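# Remove stained block from standing row, close gap

## Task

Pull the yellow-brown stained block out of the line of on-edge blocks and lay it flat on an empty part of the bench, clear of the line. Then push the grey blocks back together so they stand face to face with no gap. Finally open the grippers and withdraw the arms.

## Robot and tools

ROBOT. Two arms, left_arm and right_arm, each ending in a two-finger gripper. Everything uses one scene frame: origin on the table top midway between the arms, +x out over the table, +z up, and left_arm sits on the +y side. The names left and right refer to the arms only, not to sides of a picture. Base of left_arm: (+0.005, +0.300, 0) m, quat_wxyz (+0.996, 0, 0, -0.094). Base of right_arm: (-0.031, -0.278, 0) m, quat_wxyz (+0.997, 0, 0, -0.082). A gripper's fingers extend along its own +z axis and close along its own y axis. The reported end_effector_position is the point between the finger pads, roughly 1 cm short of the fingertips. A wrist camera on a mount rides on each gripper and takes up space near it. Joint ranges (rad), base to hand: waist -2.618 to 3.054, shoulder 0 to 3.142, elbow 0 to 3.142, wrist pitch -1.571 to 1.571, wrist yaw -1.571 to 1.571, wrist roll -2.094 to 2.094.

ROW FORMAT. Every moving command uses a row of 16 plain numbers covering both arms, even if one stays still: x, y, z, qw, qx, qy, qz, opening for left_arm, then the same eight for right_arm. x, y, z are an absolute target position in metres in the scene frame for that arm's end_effector_position; qw, qx, qy, qz are an absolute target orientation (w first) in the same frame. Opening runs from -1 (closed) to +1 (fully open, 0.094 m). To keep an arm still, resend the exact pose and opening from the last result taken before it stopped; to keep a hand's orientation, send one fixed quaternion each time rather than copying the drifting reported one.

TOOLS.
execute_actions(actions): a list of actions run in turn. Each action is a table of up to 15 rows, one row per control step of 1/30 s; a table with fewer rows repeats its final row for the remaining steps. An empty list just reports state and images. If any target is over 0.6 m from its gripper's current position along any of that gripper's axes, the action is refused for both arms; a malformed call, or a first action failing that check against the latest reported state, runs nothing at all.
move(target, speed, blocking): target is one 16-number row of absolute poses; both hands travel in straight lines and finish together, taking 0.5 to 10 s (longer paths are cut off at 10 s). speed is top path speed in m/s, 0.002 to 0.5, default 0.25; rotation is capped at twice that in rad/s. The opening is applied at the start. Paths do not avoid obstacles or the other arm. With blocking=false the result comes after 0.5 s while motion continues; use wait(0) to check, and call wait or stop before sending further rows or moves.
wait(seconds): 0 to 10 s; arms hold their last command; returns early if a running move ends.
stop(): brakes a running move; needs some stopping distance, fingers continue.
zoom_image(camera, region): camera is cam_high, cam_left_wrist or cam_right_wrist; region [x0, y0, x1, y1] in pixels of that camera's last image, origin top-left, at most 504 by 504.
read_manual(section): gives URDF licence texts only ("licences").
finished_scene(scene): ends the current scene, given its number; irreversible, and the goal must hold afterwards.

MOTION BEHAVIOUR. Each step, the commanded pose is limited to 70 mm and 16 degrees away from the measured one, then reached by damped inverse kinematics, favouring position over orientation. Far targets may need several actions; after an action the arm goes at most to its last clipped pose. Hands tend to finish about a centimetre off, usually low, and lag or overshoot in moves, especially near full reach. Faster contact hits harder; aiming further past a surface presses harder.

RESULTS. The state line gives each gripper's position and end_effector_quat_wxyz (may be slightly off at long reach). Hand target lines show what each arm is now driving toward. Step readings list positions at some steps; HELD marks steps where an arm's command was held back. A move adds a move: line with an ending (done, off_target, moving, held, fault) and limits (paced means the pose was clipped; held means a check blocked steps, after which the arm may lurch fast), plus each hand's distance from its target. pose unreachable means a clearance check altered or blocked that arm's command. grip_measured shows finger opening on the command scale; the last Joint positions number is opening in metres; readings may be off by about 1 mm. To hold something, command roughly 0.03 below grip_measured; less squeezes more gently. FAULT lines report an arm stop. MOTOR HOT appears from 75 °C; 90 °C stops that arm for 10 s, and 100 °C makes it go limp and drop.

CAMERAS. cam_high (fixed overhead view), cam_left_wrist and cam_right_wrist, each 504x504; calibration intrinsics and world-to-camera transforms are given and may be slightly off.

CAUTIONS. Nothing may leave the table. Keep the arms from striking or pressing each other. Avoid drops, slips, slams and hard shoves; objects may occasionally be tugged or nudged by outside forces. Holding loads heats motors, so do not grip longer than needed. Release and back away before ending.

Each tool is called after "Request:" as name(argument=value, ...) on one line, values as JSON.

## Session

Request:
execute_actions(actions=[])

Scene clock: 0.00 s.
left_arm: end_effector_position=(+0.3239, -0.2127, +0.1411) grip_measured=+1.000 end_effector_quat_wxyz=(+0.605, +0.335, +0.665, -0.283) | right_arm: end_effector_position=(+0.3345, -0.5635, +0.1782) grip_measured=+1.000 end_effector_quat_wxyz=(+0.605, +0.439, +0.632, -0.204)
Joint positions: left_arm=[-0.873  2.175  1.208  0.858 -0.156  0.012  0.094] | right_arm=[-0.345  1.618  0.705  0.711  0.415  0.365  0.094]
Joint velocities: left_arm=[-0.012  0.022 -0.007 -0.066  0.022  0.022  0.   ] | right_arm=[-0.002 -0.017 -0.007  0.022 -0.007  0.007  0.   ]
Hand target (left_arm): +0.324, -0.213, +0.140; +0.602, +0.335, +0.667, -0.282
Hand target (right_arm): +0.335, -0.564, +0.184; +0.610, +0.438, +0.628, -0.205

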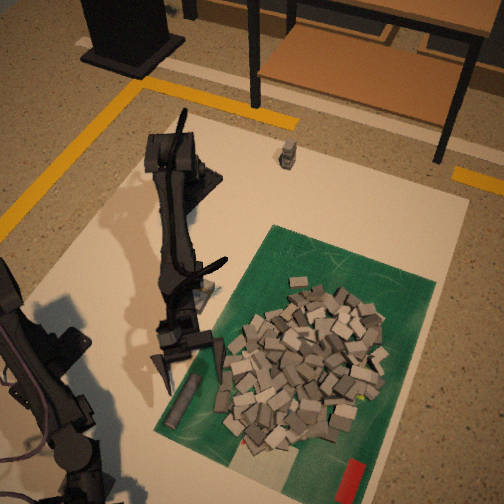

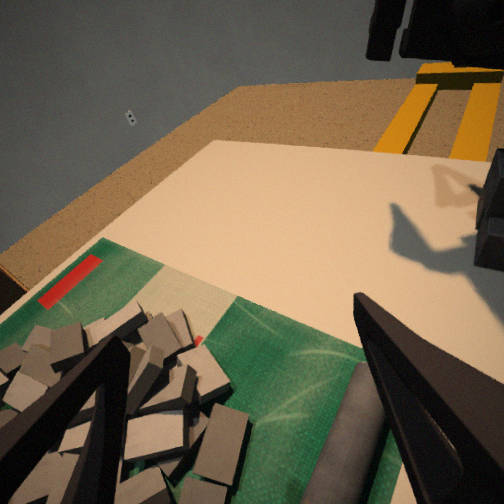

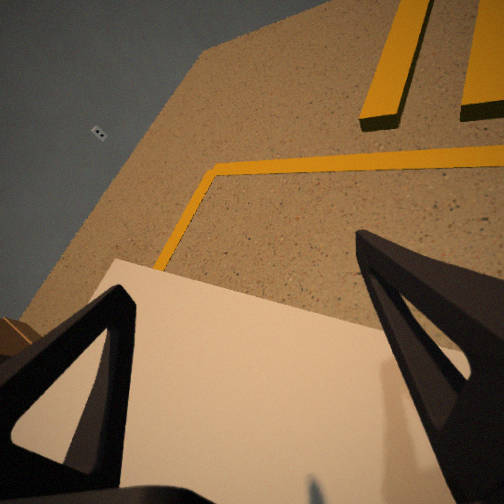

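Request:
move(target=[0.25,0.35,0.3,0,1,0,0,1, 0.3345,-0.5635,0.1782,0.605,0.439,0.632,-0.204,1], speed=0.4)

Request:
zoom_image(camera="cam_high", region=[120,200,300,380])

Scene clock: 5.63 s.
left_arm: end_effector_position=(+0.2547, +0.3425, +0.2993) grip_measured=+1.000 end_effector_quat_wxyz=(-0.096, +0.843, +0.444, +0.287) | right_arm: end_effector_position=(+0.3345, -0.5635, +0.1782) grip_measured=+1.000 end_effector_quat_wxyz=(+0.605, +0.439, +0.632, -0.204)
Joint positions: left_arm=[ 0.006  1.285  1.626 -1.541 -0.503  2.087  0.094] | right_arm=[-0.345  1.618  0.705  0.711  0.415  0.365  0.094]
Joint velocities: left_arm=[-0.012 -0.032  0.017 -0.022 -0.11  -0.051  0.   ] | right_arm=[-0.017 -0.007 -0.017 -0.037  0.11  -0.051  0.   ]
Hand target (left_arm): +0.245, +0.345, +0.298; -0.109, +0.846, +0.438, +0.285
Hand target (right_arm): +0.335, -0.564, +0.178; +0.605, +0.439, +0.632, -0.204
Off the commanded pose (left_arm): 0.009 m, 65 deg; orientation clipped at the last step of the last action.
Off the commanded pose (right_arm): 0.000 m, 0 deg.
joint sent to its limit (left arm) — the command would take joint 4 (wrist pitch) past its lower limit and joint 6 (wrist roll) past its upper limit, so those joints were sent only as far as their limits.
move: off_target (left_arm); limits=paced
camera_calibration (this result's frames):
cam_left_wrist: T_world_to_cam=[[-0.723516, 0.688044, 0.0558606, -0.0774976], [0.240546, 0.175441, 0.954651, -0.376307], [0.647042, 0.704142, -0.29244, -0.209782], [0, 0, 0, 1]] pos_world=[0.170186, 0.267058, 0.302222]

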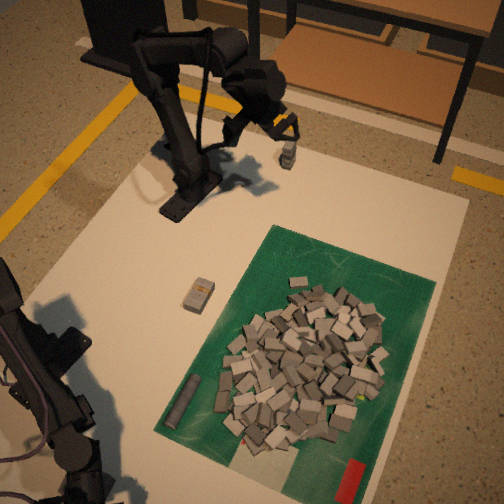

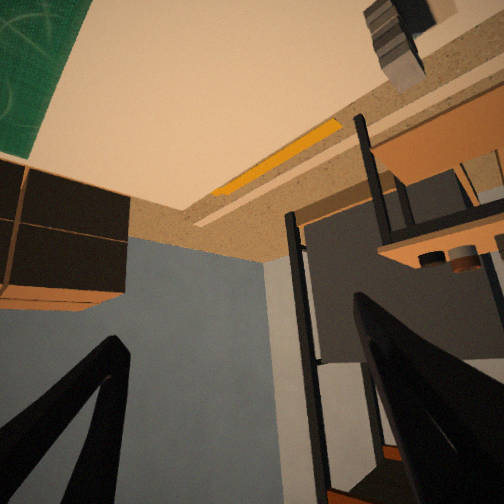

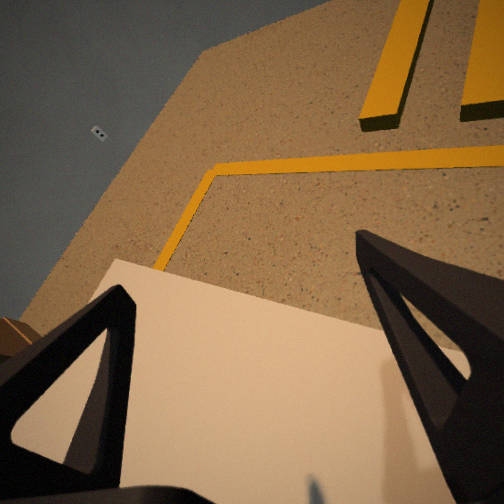

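Region (120, 200, 300, 380) of cam_high's 504x504 image, scaled by 2.800, with more detail than that image has.

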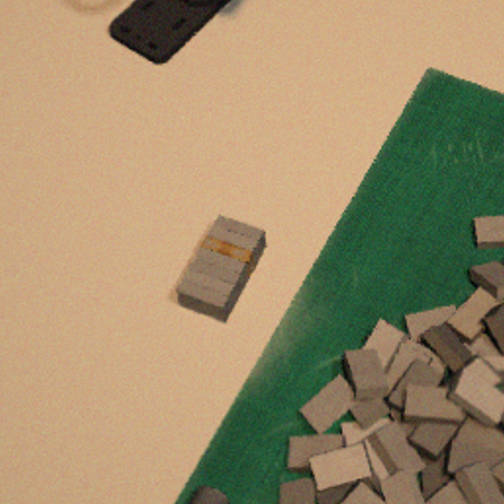

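Request:
move(target=[0.09,0.05,0.16,0,0,1,0,1, 0.3345,-0.5635,0.1782,0.605,0.439,0.632,-0.204,1], speed=0.4)

Scene clock: 10.30 s.
left_arm: end_effector_position=(+0.0934, +0.0516, +0.1655) grip_measured=+1.000 end_effector_quat_wxyz=(-0.003, -0.002, +1.000, +0.000) | right_arm: end_effector_position=(+0.3345, -0.5635, +0.1782) grip_measured=+1.000 end_effector_quat_wxyz=(+0.605, +0.439, +0.632, -0.204)
Joint positions: left_arm=[-1.039  1.55   1.434 -1.458  0.006 -1.231  0.094] | right_arm=[-0.345  1.618  0.705  0.711  0.415  0.365  0.094]
Joint velocities: left_arm=[-0.012 -0.007 -0.007 -0.037 -0.007  0.022  0.   ] | right_arm=[-0.002  0.017  0.007 -0.007 -0.007 -0.037  0.   ]
Hand target (left_arm): +0.092, +0.050, +0.161; -0.005, -0.003, +1.000, +0.005
Hand target (right_arm): +0.335, -0.564, +0.178; +0.605, +0.439, +0.632, -0.204
Off the commanded pose (left_arm): 0.007 m, 0 deg.
Off the commanded pose (right_arm): 0.000 m, 0 deg.
move: done; limits=paced
camera_calibration (this result's frames):
cam_left_wrist: T_world_to_cam=[[-0.186676, -0.981204, 0.0488901, 0.0505657], [-0.767954, 0.176779, 0.615626, -0.00848464], [-0.612698, 0.0773773, -0.78652, 0.29207], [0, 0, 0, 1]] pos_world=[0.181874, 0.0285156, 0.23247]

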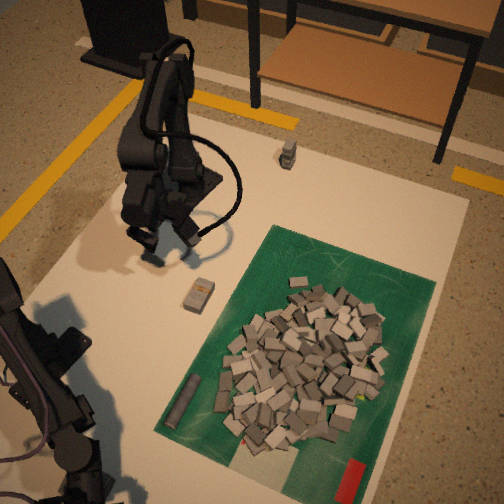

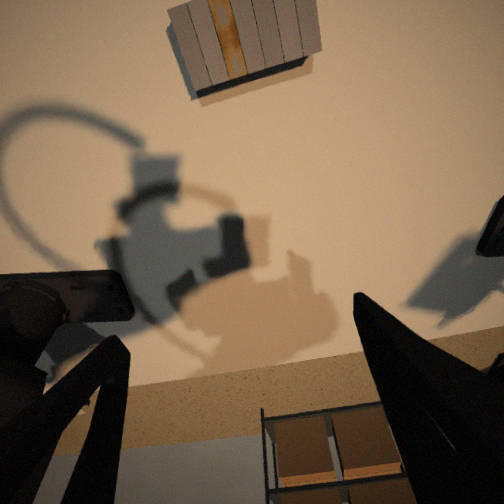

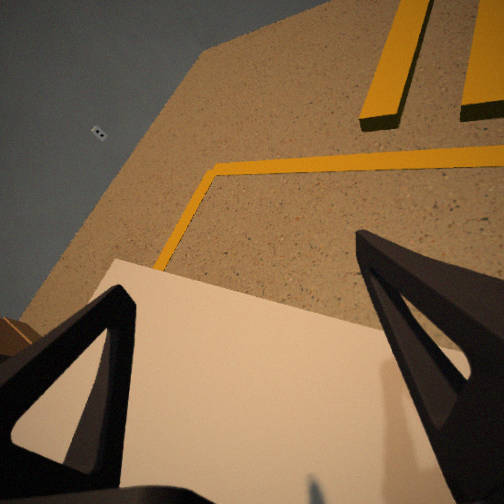

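Request:
move(target=[0.2,0.04,0.14,0,0,1,0,1, 0.3345,-0.5635,0.1782,0.605,0.439,0.632,-0.204,1])

Scene clock: 11.63 s.
left_arm: end_effector_position=(+0.1947, +0.0460, +0.1367) grip_measured=+1.000 end_effector_quat_wxyz=(-0.008, -0.004, +1.000, +0.004) | right_arm: end_effector_position=(+0.3345, -0.5635, +0.1782) grip_measured=+1.000 end_effector_quat_wxyz=(+0.605, +0.439, +0.632, -0.204)
Joint positions: left_arm=[-0.739  1.759  1.547 -1.375  0.007 -0.936  0.094] | right_arm=[-0.345  1.618  0.705  0.711  0.415  0.365  0.094]
Joint velocities: left_arm=[ 0.002  0.007 -0.022 -0.022 -0.007 -0.051  0.   ] | right_arm=[-0.007 -0.012 -0.002  0.037  0.022 -0.007  0.   ]
Hand target (left_arm): +0.200, +0.041, +0.140; +0.001, -0.000, +1.000, -0.002
Hand target (right_arm): +0.335, -0.564, +0.178; +0.605, +0.439, +0.632, -0.204
Off the commanded pose (left_arm): 0.009 m, 1 deg.
Off the commanded pose (right_arm): 0.000 m, 0 deg.
move: done
camera_calibration (this result's frames):
cam_left_wrist: T_world_to_cam=[[-0.181403, -0.9825, 0.0422776, 0.0652957], [-0.7636, 0.167816, 0.6235, 0.086587], [-0.619683, 0.0808215, -0.78068, 0.332321], [0, 0, 0, 1]] pos_world=[0.283897, 0.0227636, 0.202689]

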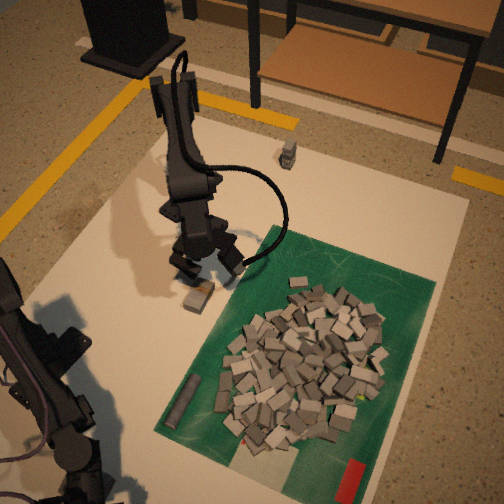

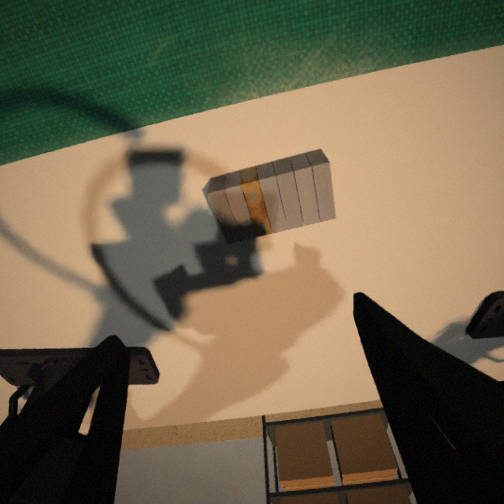

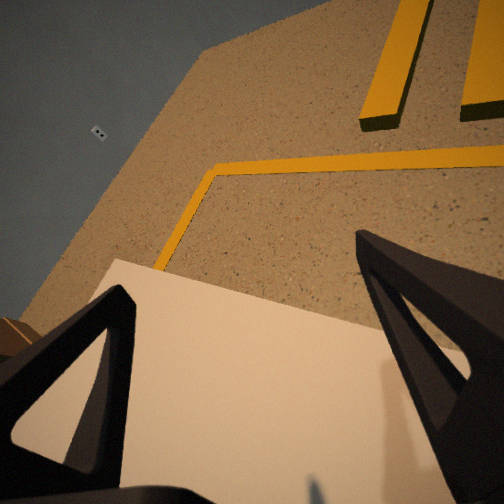

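Request:
move(target=[0.23,0.081,0.024,0,0,1,0,1, 0.3345,-0.5635,0.1782,0.605,0.439,0.632,-0.204,1], speed=0.15)

Scene clock: 16.93 s.
left_arm: end_effector_position=(+0.2290, +0.0778, +0.0302) grip_measured=+1.000 end_effector_quat_wxyz=(+0.003, -0.001, +1.000, -0.007) | right_arm: end_effector_position=(+0.3345, -0.5635, +0.1782) grip_measured=+1.000 end_effector_quat_wxyz=(+0.605, +0.439, +0.632, -0.204)
Joint positions: left_arm=[-0.592  1.799  1.164 -0.921  0.007 -0.782  0.094] | right_arm=[-0.345  1.618  0.705  0.711  0.415  0.365  0.094]
Joint velocities: left_arm=[ 0.007 -0.012 -0.002 -0.037 -0.022 -0.051  0.   ] | right_arm=[-0.012  0.007 -0.022 -0.007 -0.022  0.051  0.   ]
Hand target (left_arm): +0.229, +0.082, +0.024; +0.000, +0.000, +1.000, -0.001
Hand target (right_arm): +0.335, -0.564, +0.178; +0.605, +0.439, +0.632, -0.204
Off the commanded pose (left_arm): 0.007 m, 1 deg.
Off the commanded pose (right_arm): 0.000 m, 0 deg.
move: done
camera_calibration (this result's frames):
cam_left_wrist: T_world_to_cam=[[-0.189212, -0.980002, 0.0616006, 0.108285], [-0.774861, 0.18755, 0.603668, 0.175431], [-0.603149, 0.0664895, -0.794852, 0.26555], [0, 0, 0, 1]] pos_world=[0.31659, 0.0555613, 0.0985005]

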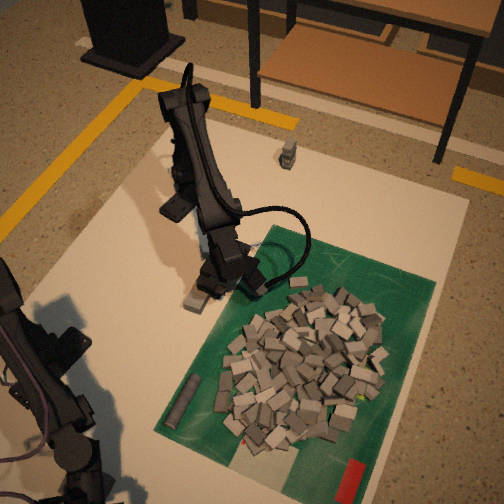

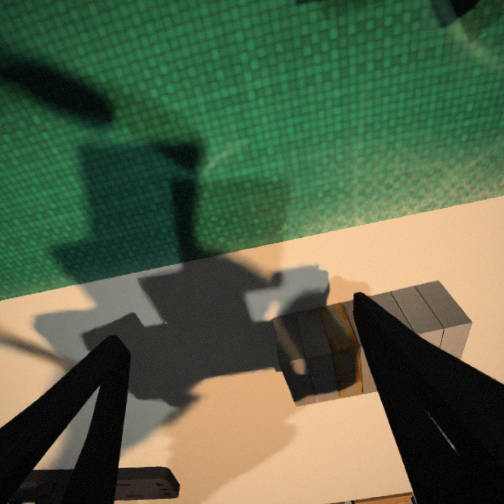

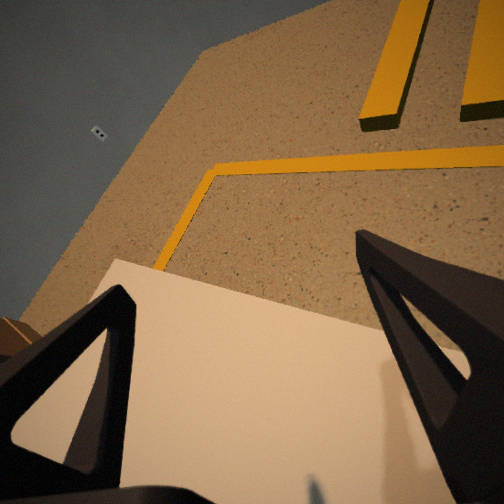

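Request:
move(target=[0.215,0.0845,0.017,0,0,1,0,1, 0.3345,-0.5635,0.1782,0.605,0.439,0.632,-0.204,1], speed=0.05)

Request:
move(target=[0.195,0.0845,0.017,0,0,1,0,1, 0.3345,-0.5635,0.1782,0.605,0.439,0.632,-0.204,1], speed=0.03)

Request:
zoom_image(camera="cam_high", region=[150,230,270,350])

Scene clock: 18.40 s.
left_arm: end_effector_position=(+0.2187, +0.0830, +0.0174) grip_measured=+1.000 end_effector_quat_wxyz=(-0.005, -0.001, +1.000, +0.000) | right_arm: end_effector_position=(+0.3345, -0.5635, +0.1782) grip_measured=+1.000 end_effector_quat_wxyz=(+0.605, +0.439, +0.632, -0.204)
Joint positions: left_arm=[-0.603  1.799  1.108 -0.887  0.006 -0.794  0.094] | right_arm=[-0.345  1.618  0.705  0.711  0.415  0.365  0.094]
Joint velocities: left_arm=[-0.017  0.002 -0.002 -0.066  0.022  0.007  0.   ] | right_arm=[-0.007  0.012 -0.022 -0.051  0.066 -0.051  0.   ]
Hand target (left_arm): +0.215, +0.085, +0.017; -0.000, -0.000, +1.000, +0.000
Hand target (right_arm): +0.335, -0.564, +0.178; +0.605, +0.439, +0.632, -0.204
Off the commanded pose (left_arm): 0.004 m, 1 deg.
Off the commanded pose (right_arm): 0.000 m, 0 deg.
move: done
camera_calibration (this result's frames):
cam_left_wrist: T_world_to_cam=[[-0.187648, -0.980987, 0.0495192, 0.112167], [-0.766052, 0.177716, 0.617722, 0.172819], [-0.614778, 0.0779803, -0.784836, 0.250292], [0, 0, 0, 1]] pos_world=[0.30731, 0.0598037, 0.0841292]

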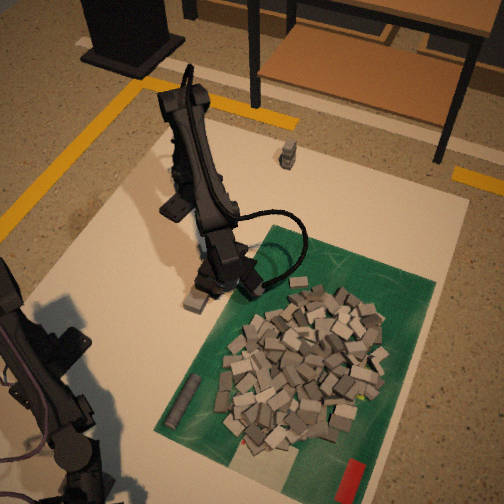

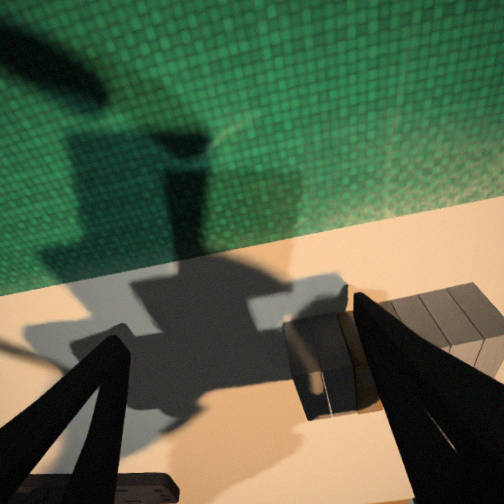

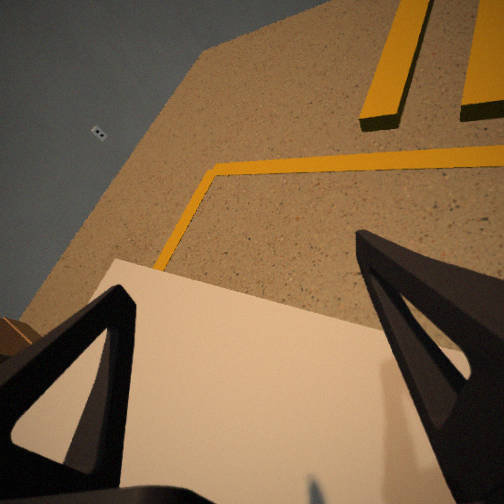

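Scene clock: 19.47 s.
left_arm: end_effector_position=(+0.2034, +0.0821, +0.0176) grip_measured=+1.000 end_effector_quat_wxyz=(+0.005, -0.006, +1.000, -0.001) | right_arm: end_effector_position=(+0.3345, -0.5635, +0.1782) grip_measured=+1.000 end_effector_quat_wxyz=(+0.605, +0.439, +0.632, -0.204)
Joint positions: left_arm=[-0.65   1.752  1.051 -0.862 -0.006 -0.849  0.094] | right_arm=[-0.345  1.618  0.705  0.711  0.415  0.365  0.094]
Joint velocities: left_arm=[-0.007  0.002 -0.022 -0.051  0.007 -0.007  0.   ] | right_arm=[-0.007  0.007  0.017  0.022 -0.037 -0.007  0.   ]
Hand target (left_arm): +0.195, +0.084, +0.017; -0.000, -0.000, +1.000, +0.000
Hand target (right_arm): +0.335, -0.564, +0.178; +0.605, +0.439, +0.632, -0.204
Off the commanded pose (left_arm): 0.009 m, 1 deg.
Off the commanded pose (right_arm): 0.000 m, 0 deg.
move: done
camera_calibration (this result's frames):
cam_left_wrist: T_world_to_cam=[[-0.179932, -0.982509, 0.0479714, 0.106943], [-0.7789, 0.17209, 0.603076, 0.164466], [-0.600783, 0.0711477, -0.79624, 0.23903], [0, 0, 0, 1]] pos_world=[0.29095, 0.0597634, 0.0860093]

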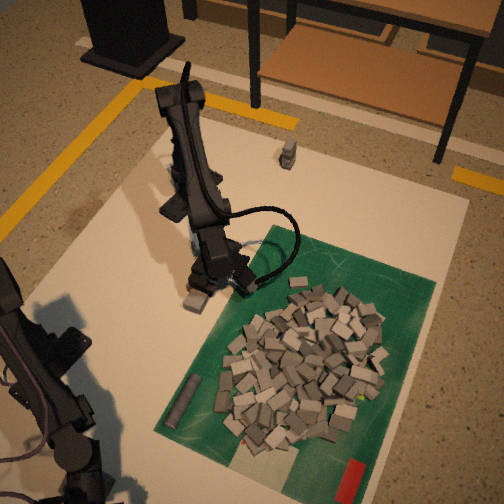

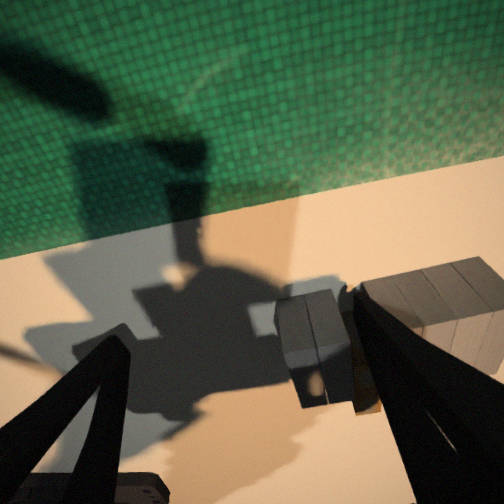

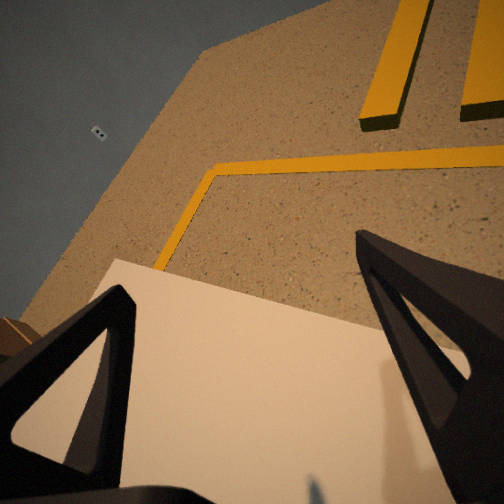

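Region (150, 230, 270, 350) of cam_high's 504x504 image, scaled by 4.200, with more detail than that image has.

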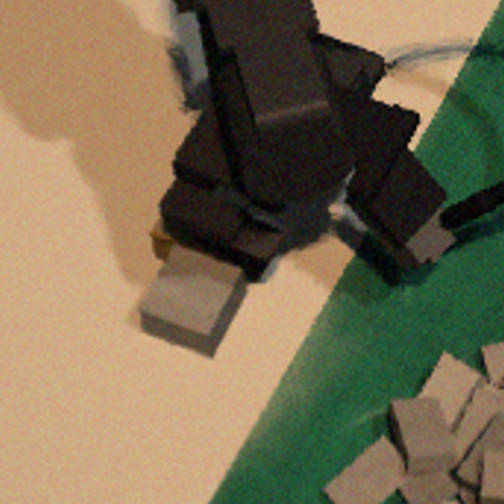

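Request:
move(target=[0.10,0.081,0.018,0,0,1,0,1, 0.3345,-0.5635,0.1782,0.605,0.439,0.632,-0.204,1], speed=0.04)

Request:
move(target=[0.14,0.06,0.13,0,0,1,0,1, 0.3345,-0.5635,0.1782,0.605,0.439,0.632,-0.204,1], speed=0.15)

Scene clock: 22.73 s.
left_arm: end_effector_position=(+0.1059, +0.0755, +0.0176) grip_measured=+1.000 end_effector_quat_wxyz=(+0.004, +0.001, +1.000, +0.001) | right_arm: end_effector_position=(+0.3345, -0.5635, +0.1782) grip_measured=+1.000 end_effector_quat_wxyz=(+0.605, +0.439, +0.632, -0.204)
Joint positions: left_arm=[-0.968  1.581  0.86  -0.849 -0.007 -1.154  0.094] | right_arm=[-0.345  1.618  0.705  0.711  0.415  0.365  0.094]
Joint velocities: left_arm=[-0.032 -0.002 -0.017  0.007 -0.051 -0.007  0.   ] | right_arm=[-0.027 -0.007 -0.012 -0.007 -0.022  0.037  0.   ]
Hand target (left_arm): +0.100, +0.081, +0.018; -0.001, +0.000, +1.000, +0.002
Hand target (right_arm): +0.335, -0.564, +0.178; +0.605, +0.439, +0.632, -0.204
Off the commanded pose (left_arm): 0.008 m, 0 deg.
Off the commanded pose (right_arm): 0.000 m, 0 deg.
move: done
camera_calibration (this result's frames):
cam_left_wrist: T_world_to_cam=[[-0.192569, -0.980256, 0.0448906, 0.0841332], [-0.775388, 0.180041, 0.605276, 0.0887623], [-0.601407, 0.0817495, -0.794749, 0.180159], [0, 0, 0, 1]] pos_world=[0.193376, 0.0517633, 0.0856789]

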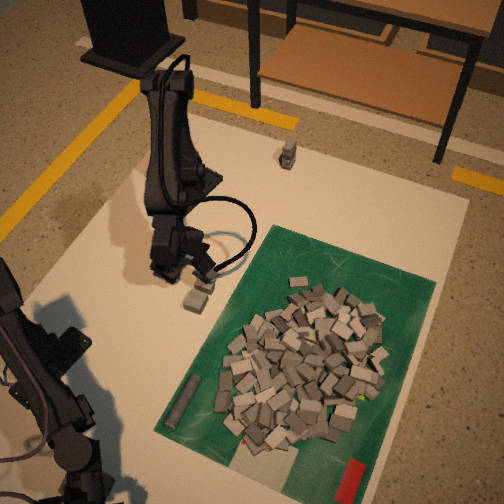

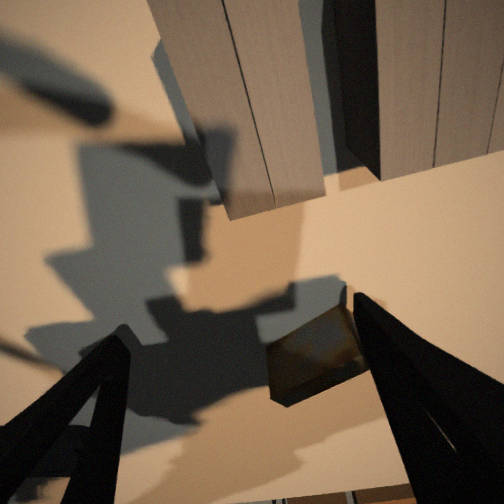

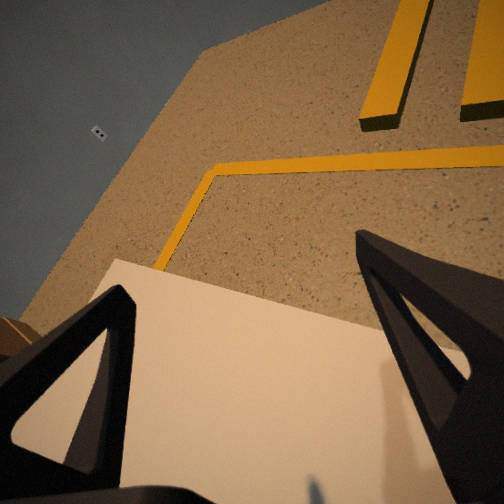

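Scene clock: 24.17 s.
left_arm: end_effector_position=(+0.1393, +0.0605, +0.1262) grip_measured=+1.000 end_effector_quat_wxyz=(+0.003, -0.000, +1.000, +0.001) | right_arm: end_effector_position=(+0.3345, -0.5635, +0.1782) grip_measured=+1.000 end_effector_quat_wxyz=(+0.605, +0.439, +0.632, -0.204)
Joint positions: left_arm=[-0.878  1.581  1.309 -1.298 -0.006 -1.067  0.094] | right_arm=[-0.345  1.618  0.705  0.711  0.415  0.365  0.094]
Joint velocities: left_arm=[ 0.002 -0.007 -0.002  0.007  0.007  0.007  0.   ] | right_arm=[-0.007 -0.002 -0.017 -0.022 -0.007 -0.081  0.   ]
Hand target (left_arm): +0.141, +0.059, +0.130; +0.000, -0.000, +1.000, -0.001
Hand target (right_arm): +0.335, -0.564, +0.178; +0.605, +0.439, +0.632, -0.204
Off the commanded pose (left_arm): 0.004 m, 0 deg.
Off the commanded pose (right_arm): 0.000 m, 0 deg.
move: done
camera_calibration (this result's frames):
cam_left_wrist: T_world_to_cam=[[-0.190659, -0.980633, 0.0448091, 0.0707514], [-0.775213, 0.17841, 0.605982, 0.0515352], [-0.60224, 0.0807994, -0.794215, 0.287882], [0, 0, 0, 1]] pos_world=[0.226814, 0.0369261, 0.19424]

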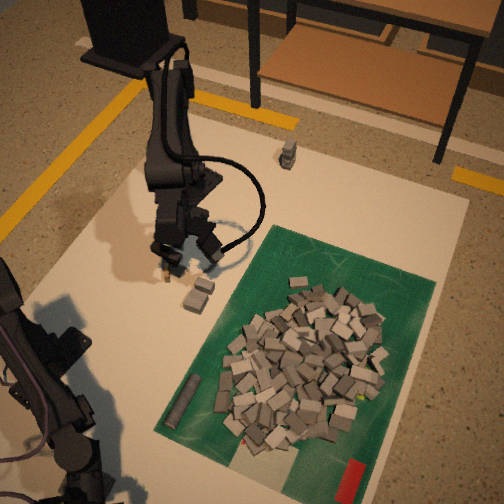

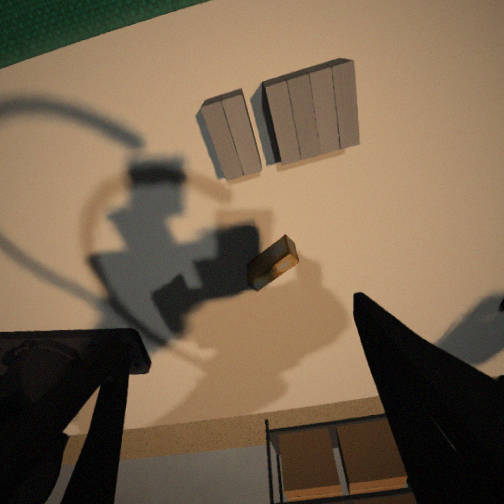

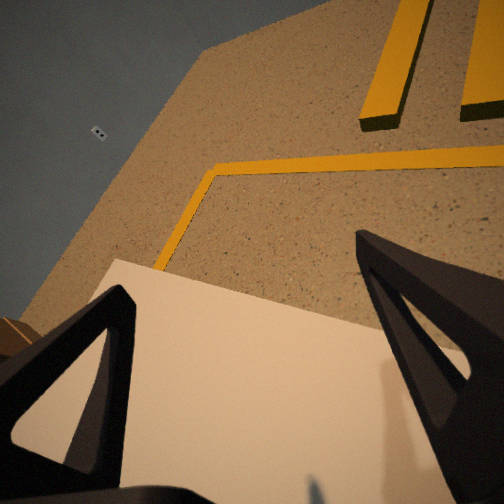

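Request:
move(target=[0.178,0.021,0.05,0,0,1,0,1, 0.3345,-0.5635,0.1782,0.605,0.439,0.632,-0.204,1], speed=0.15)

Request:
move(target=[0.178,0.021,0.016,0,0,1,0,1, 0.3345,-0.5635,0.1782,0.605,0.439,0.632,-0.204,1], speed=0.04)

Request:
move(target=[0.178,0.021,0.016,0,0,1,0,0.42, 0.3345,-0.5635,0.1782,0.605,0.439,0.632,-0.204,1], speed=0.04)

Scene clock: 26.37 s.
left_arm: end_effector_position=(+0.1777, +0.0211, +0.0544) grip_measured=+1.000 end_effector_quat_wxyz=(+0.004, -0.000, +1.000, -0.001) | right_arm: end_effector_position=(+0.3345, -0.5635, +0.1782) grip_measured=+1.000 end_effector_quat_wxyz=(+0.605, +0.439, +0.632, -0.204)
Joint positions: left_arm=[-0.834  1.821  1.292 -1.037 -0.006 -1.022  0.094] | right_arm=[-0.345  1.618  0.705  0.711  0.415  0.365  0.094]
Joint velocities: left_arm=[-0.012  0.012 -0.002 -0.007  0.022 -0.022  0.   ] | right_arm=[ 0.007  0.002 -0.012  0.007 -0.022 -0.037  0.   ]
Hand target (left_arm): +0.178, +0.022, +0.050; +0.000, -0.000, +1.000, -0.000
Hand target (right_arm): +0.335, -0.564, +0.178; +0.605, +0.439, +0.632, -0.204
Off the commanded pose (left_arm): 0.004 m, 1 deg.
Off the commanded pose (right_arm): 0.000 m, 0 deg.
move: done
camera_calibration (this result's frames):
cam_left_wrist: T_world_to_cam=[[-0.19039, -0.980538, 0.0479318, 0.0425096], [-0.776668, 0.180309, 0.603553, 0.132243], [-0.600449, 0.0776836, -0.795881, 0.256996], [0, 0, 0, 1]] pos_world=[0.265116, -0.00212671, 0.122685]

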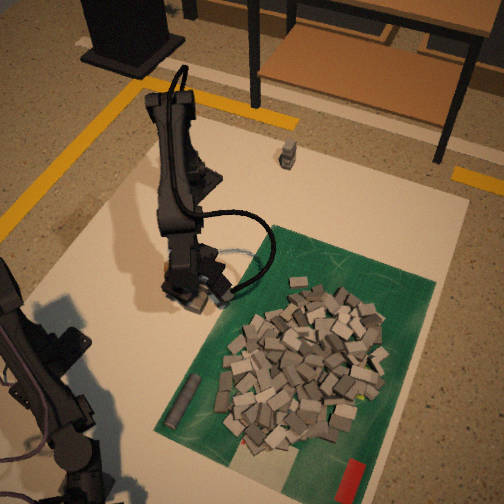

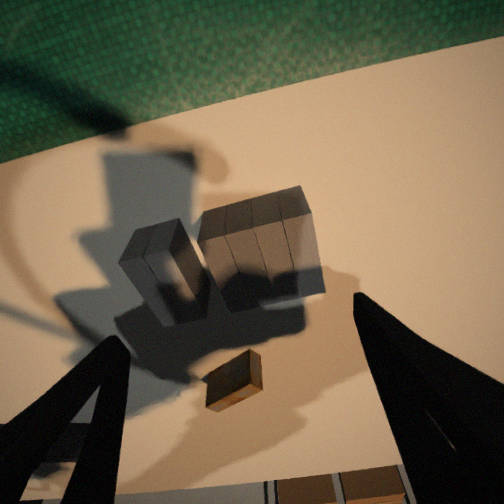

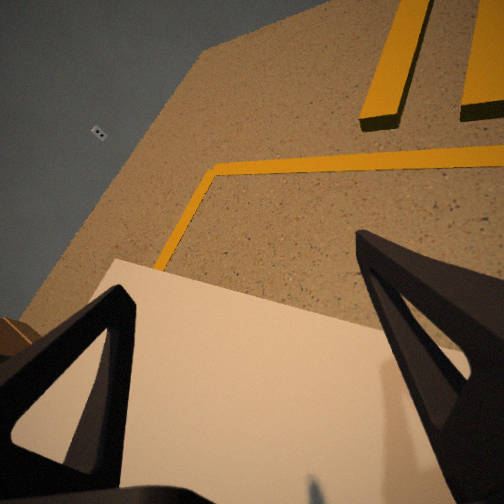

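Scene clock: 27.73 s.
left_arm: end_effector_position=(+0.1803, +0.0169, +0.0249) grip_measured=+1.000 end_effector_quat_wxyz=(+0.009, -0.000, +1.000, -0.008) | right_arm: end_effector_position=(+0.3345, -0.5635, +0.1782) grip_measured=+1.000 end_effector_quat_wxyz=(+0.605, +0.439, +0.632, -0.204)
Joint positions: left_arm=[-0.834  1.861  1.221 -0.908 -0.006 -1.022  0.094] | right_arm=[-0.345  1.618  0.705  0.711  0.415  0.365  0.094]
Joint velocities: left_arm=[ 0.022 -0.017  0.002  0.066 -0.007 -0.037  0.   ] | right_arm=[ 0.032  0.007 -0.022 -0.007 -0.022  0.007  0.   ]
Hand target (left_arm): +0.178, +0.021, +0.017; +0.000, -0.000, +1.000, -0.000
Hand target (right_arm): +0.335, -0.564, +0.178; +0.605, +0.439, +0.632, -0.204
Off the commanded pose (left_arm): 0.010 m, 1 deg.
Off the commanded pose (right_arm): 0.000 m, 0 deg.
move: done
camera_calibration (this result's frames):
cam_left_wrist: T_world_to_cam=[[-0.190852, -0.979782, 0.0600147, 0.0400599], [-0.781795, 0.188689, 0.5943, 0.15378], [-0.593609, 0.0665043, -0.802001, 0.234543], [0, 0, 0, 1]] pos_world=[0.267097, -0.00536466, 0.0943087]

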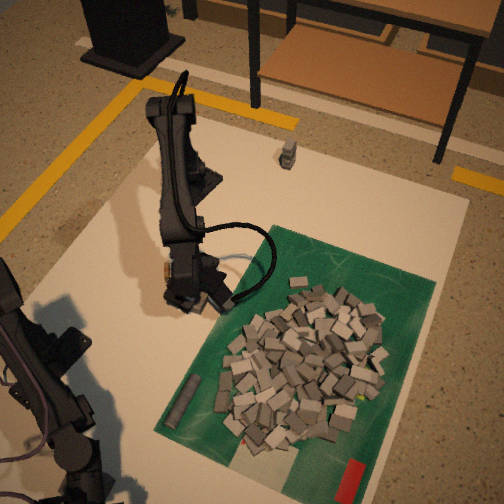

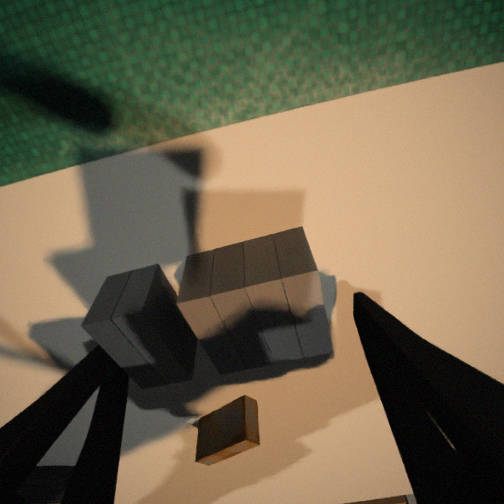

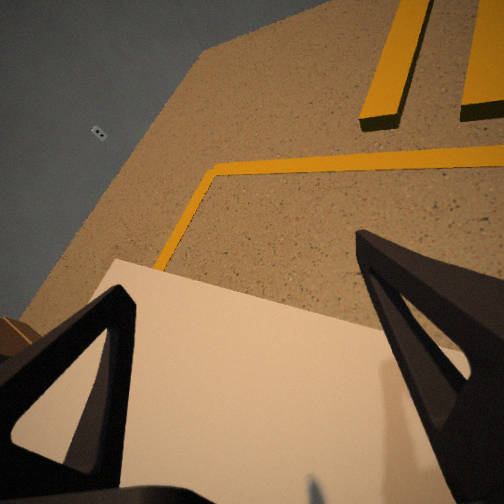

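Scene clock: 28.43 s.
left_arm: end_effector_position=(+0.1798, +0.0183, +0.0249) grip_measured=+0.434 end_effector_quat_wxyz=(+0.008, -0.000, +1.000, -0.005) | right_arm: end_effector_position=(+0.3345, -0.5635, +0.1782) grip_measured=+1.000 end_effector_quat_wxyz=(+0.605, +0.439, +0.632, -0.204)
Joint positions: left_arm=[-0.833  1.861  1.221 -0.914 -0.008 -1.022  0.067] | right_arm=[-0.345  1.618  0.705  0.711  0.415  0.365  0.094]
Joint velocities: left_arm=[-0.002 -0.002 -0.002  0.022 -0.007  0.007 -0.   ] | right_arm=[ 0.002 -0.007  0.012  0.007 -0.037 -0.022  0.   ]
Hand target (left_arm): +0.178, +0.021, +0.016; +0.000, -0.000, +1.000, +0.000
Hand target (right_arm): +0.335, -0.564, +0.178; +0.605, +0.439, +0.632, -0.204
Off the commanded pose (left_arm): 0.009 m, 1 deg.
Off the commanded pose (right_arm): 0.000 m, 0 deg.
move: done
camera_calibration (this result's frames):
cam_left_wrist: T_world_to_cam=[[-0.190341, -0.980174, 0.05503, 0.0413714], [-0.780673, 0.185111, 0.596895, 0.152971], [-0.595248, 0.0706533, -0.80043, 0.234337], [0, 0, 0, 1]] pos_world=[0.266784, -0.00432226, 0.0939859]

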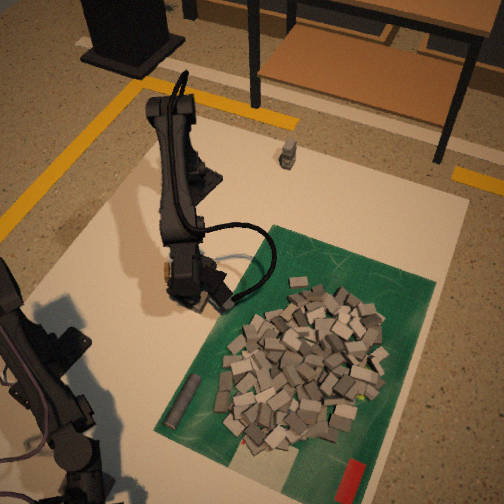

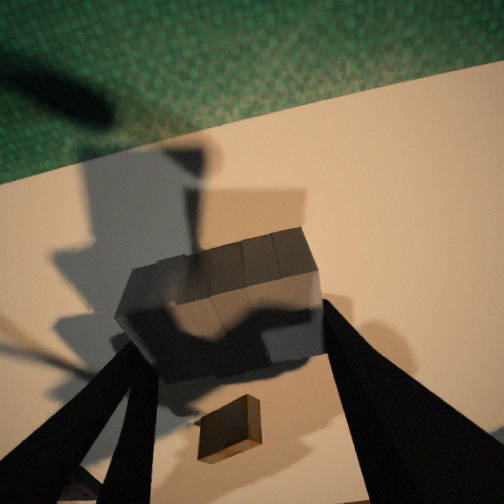

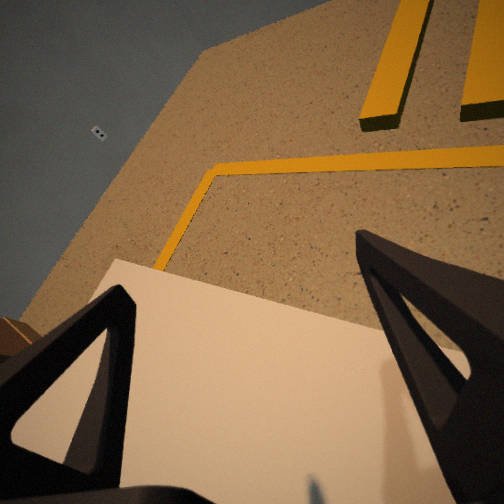

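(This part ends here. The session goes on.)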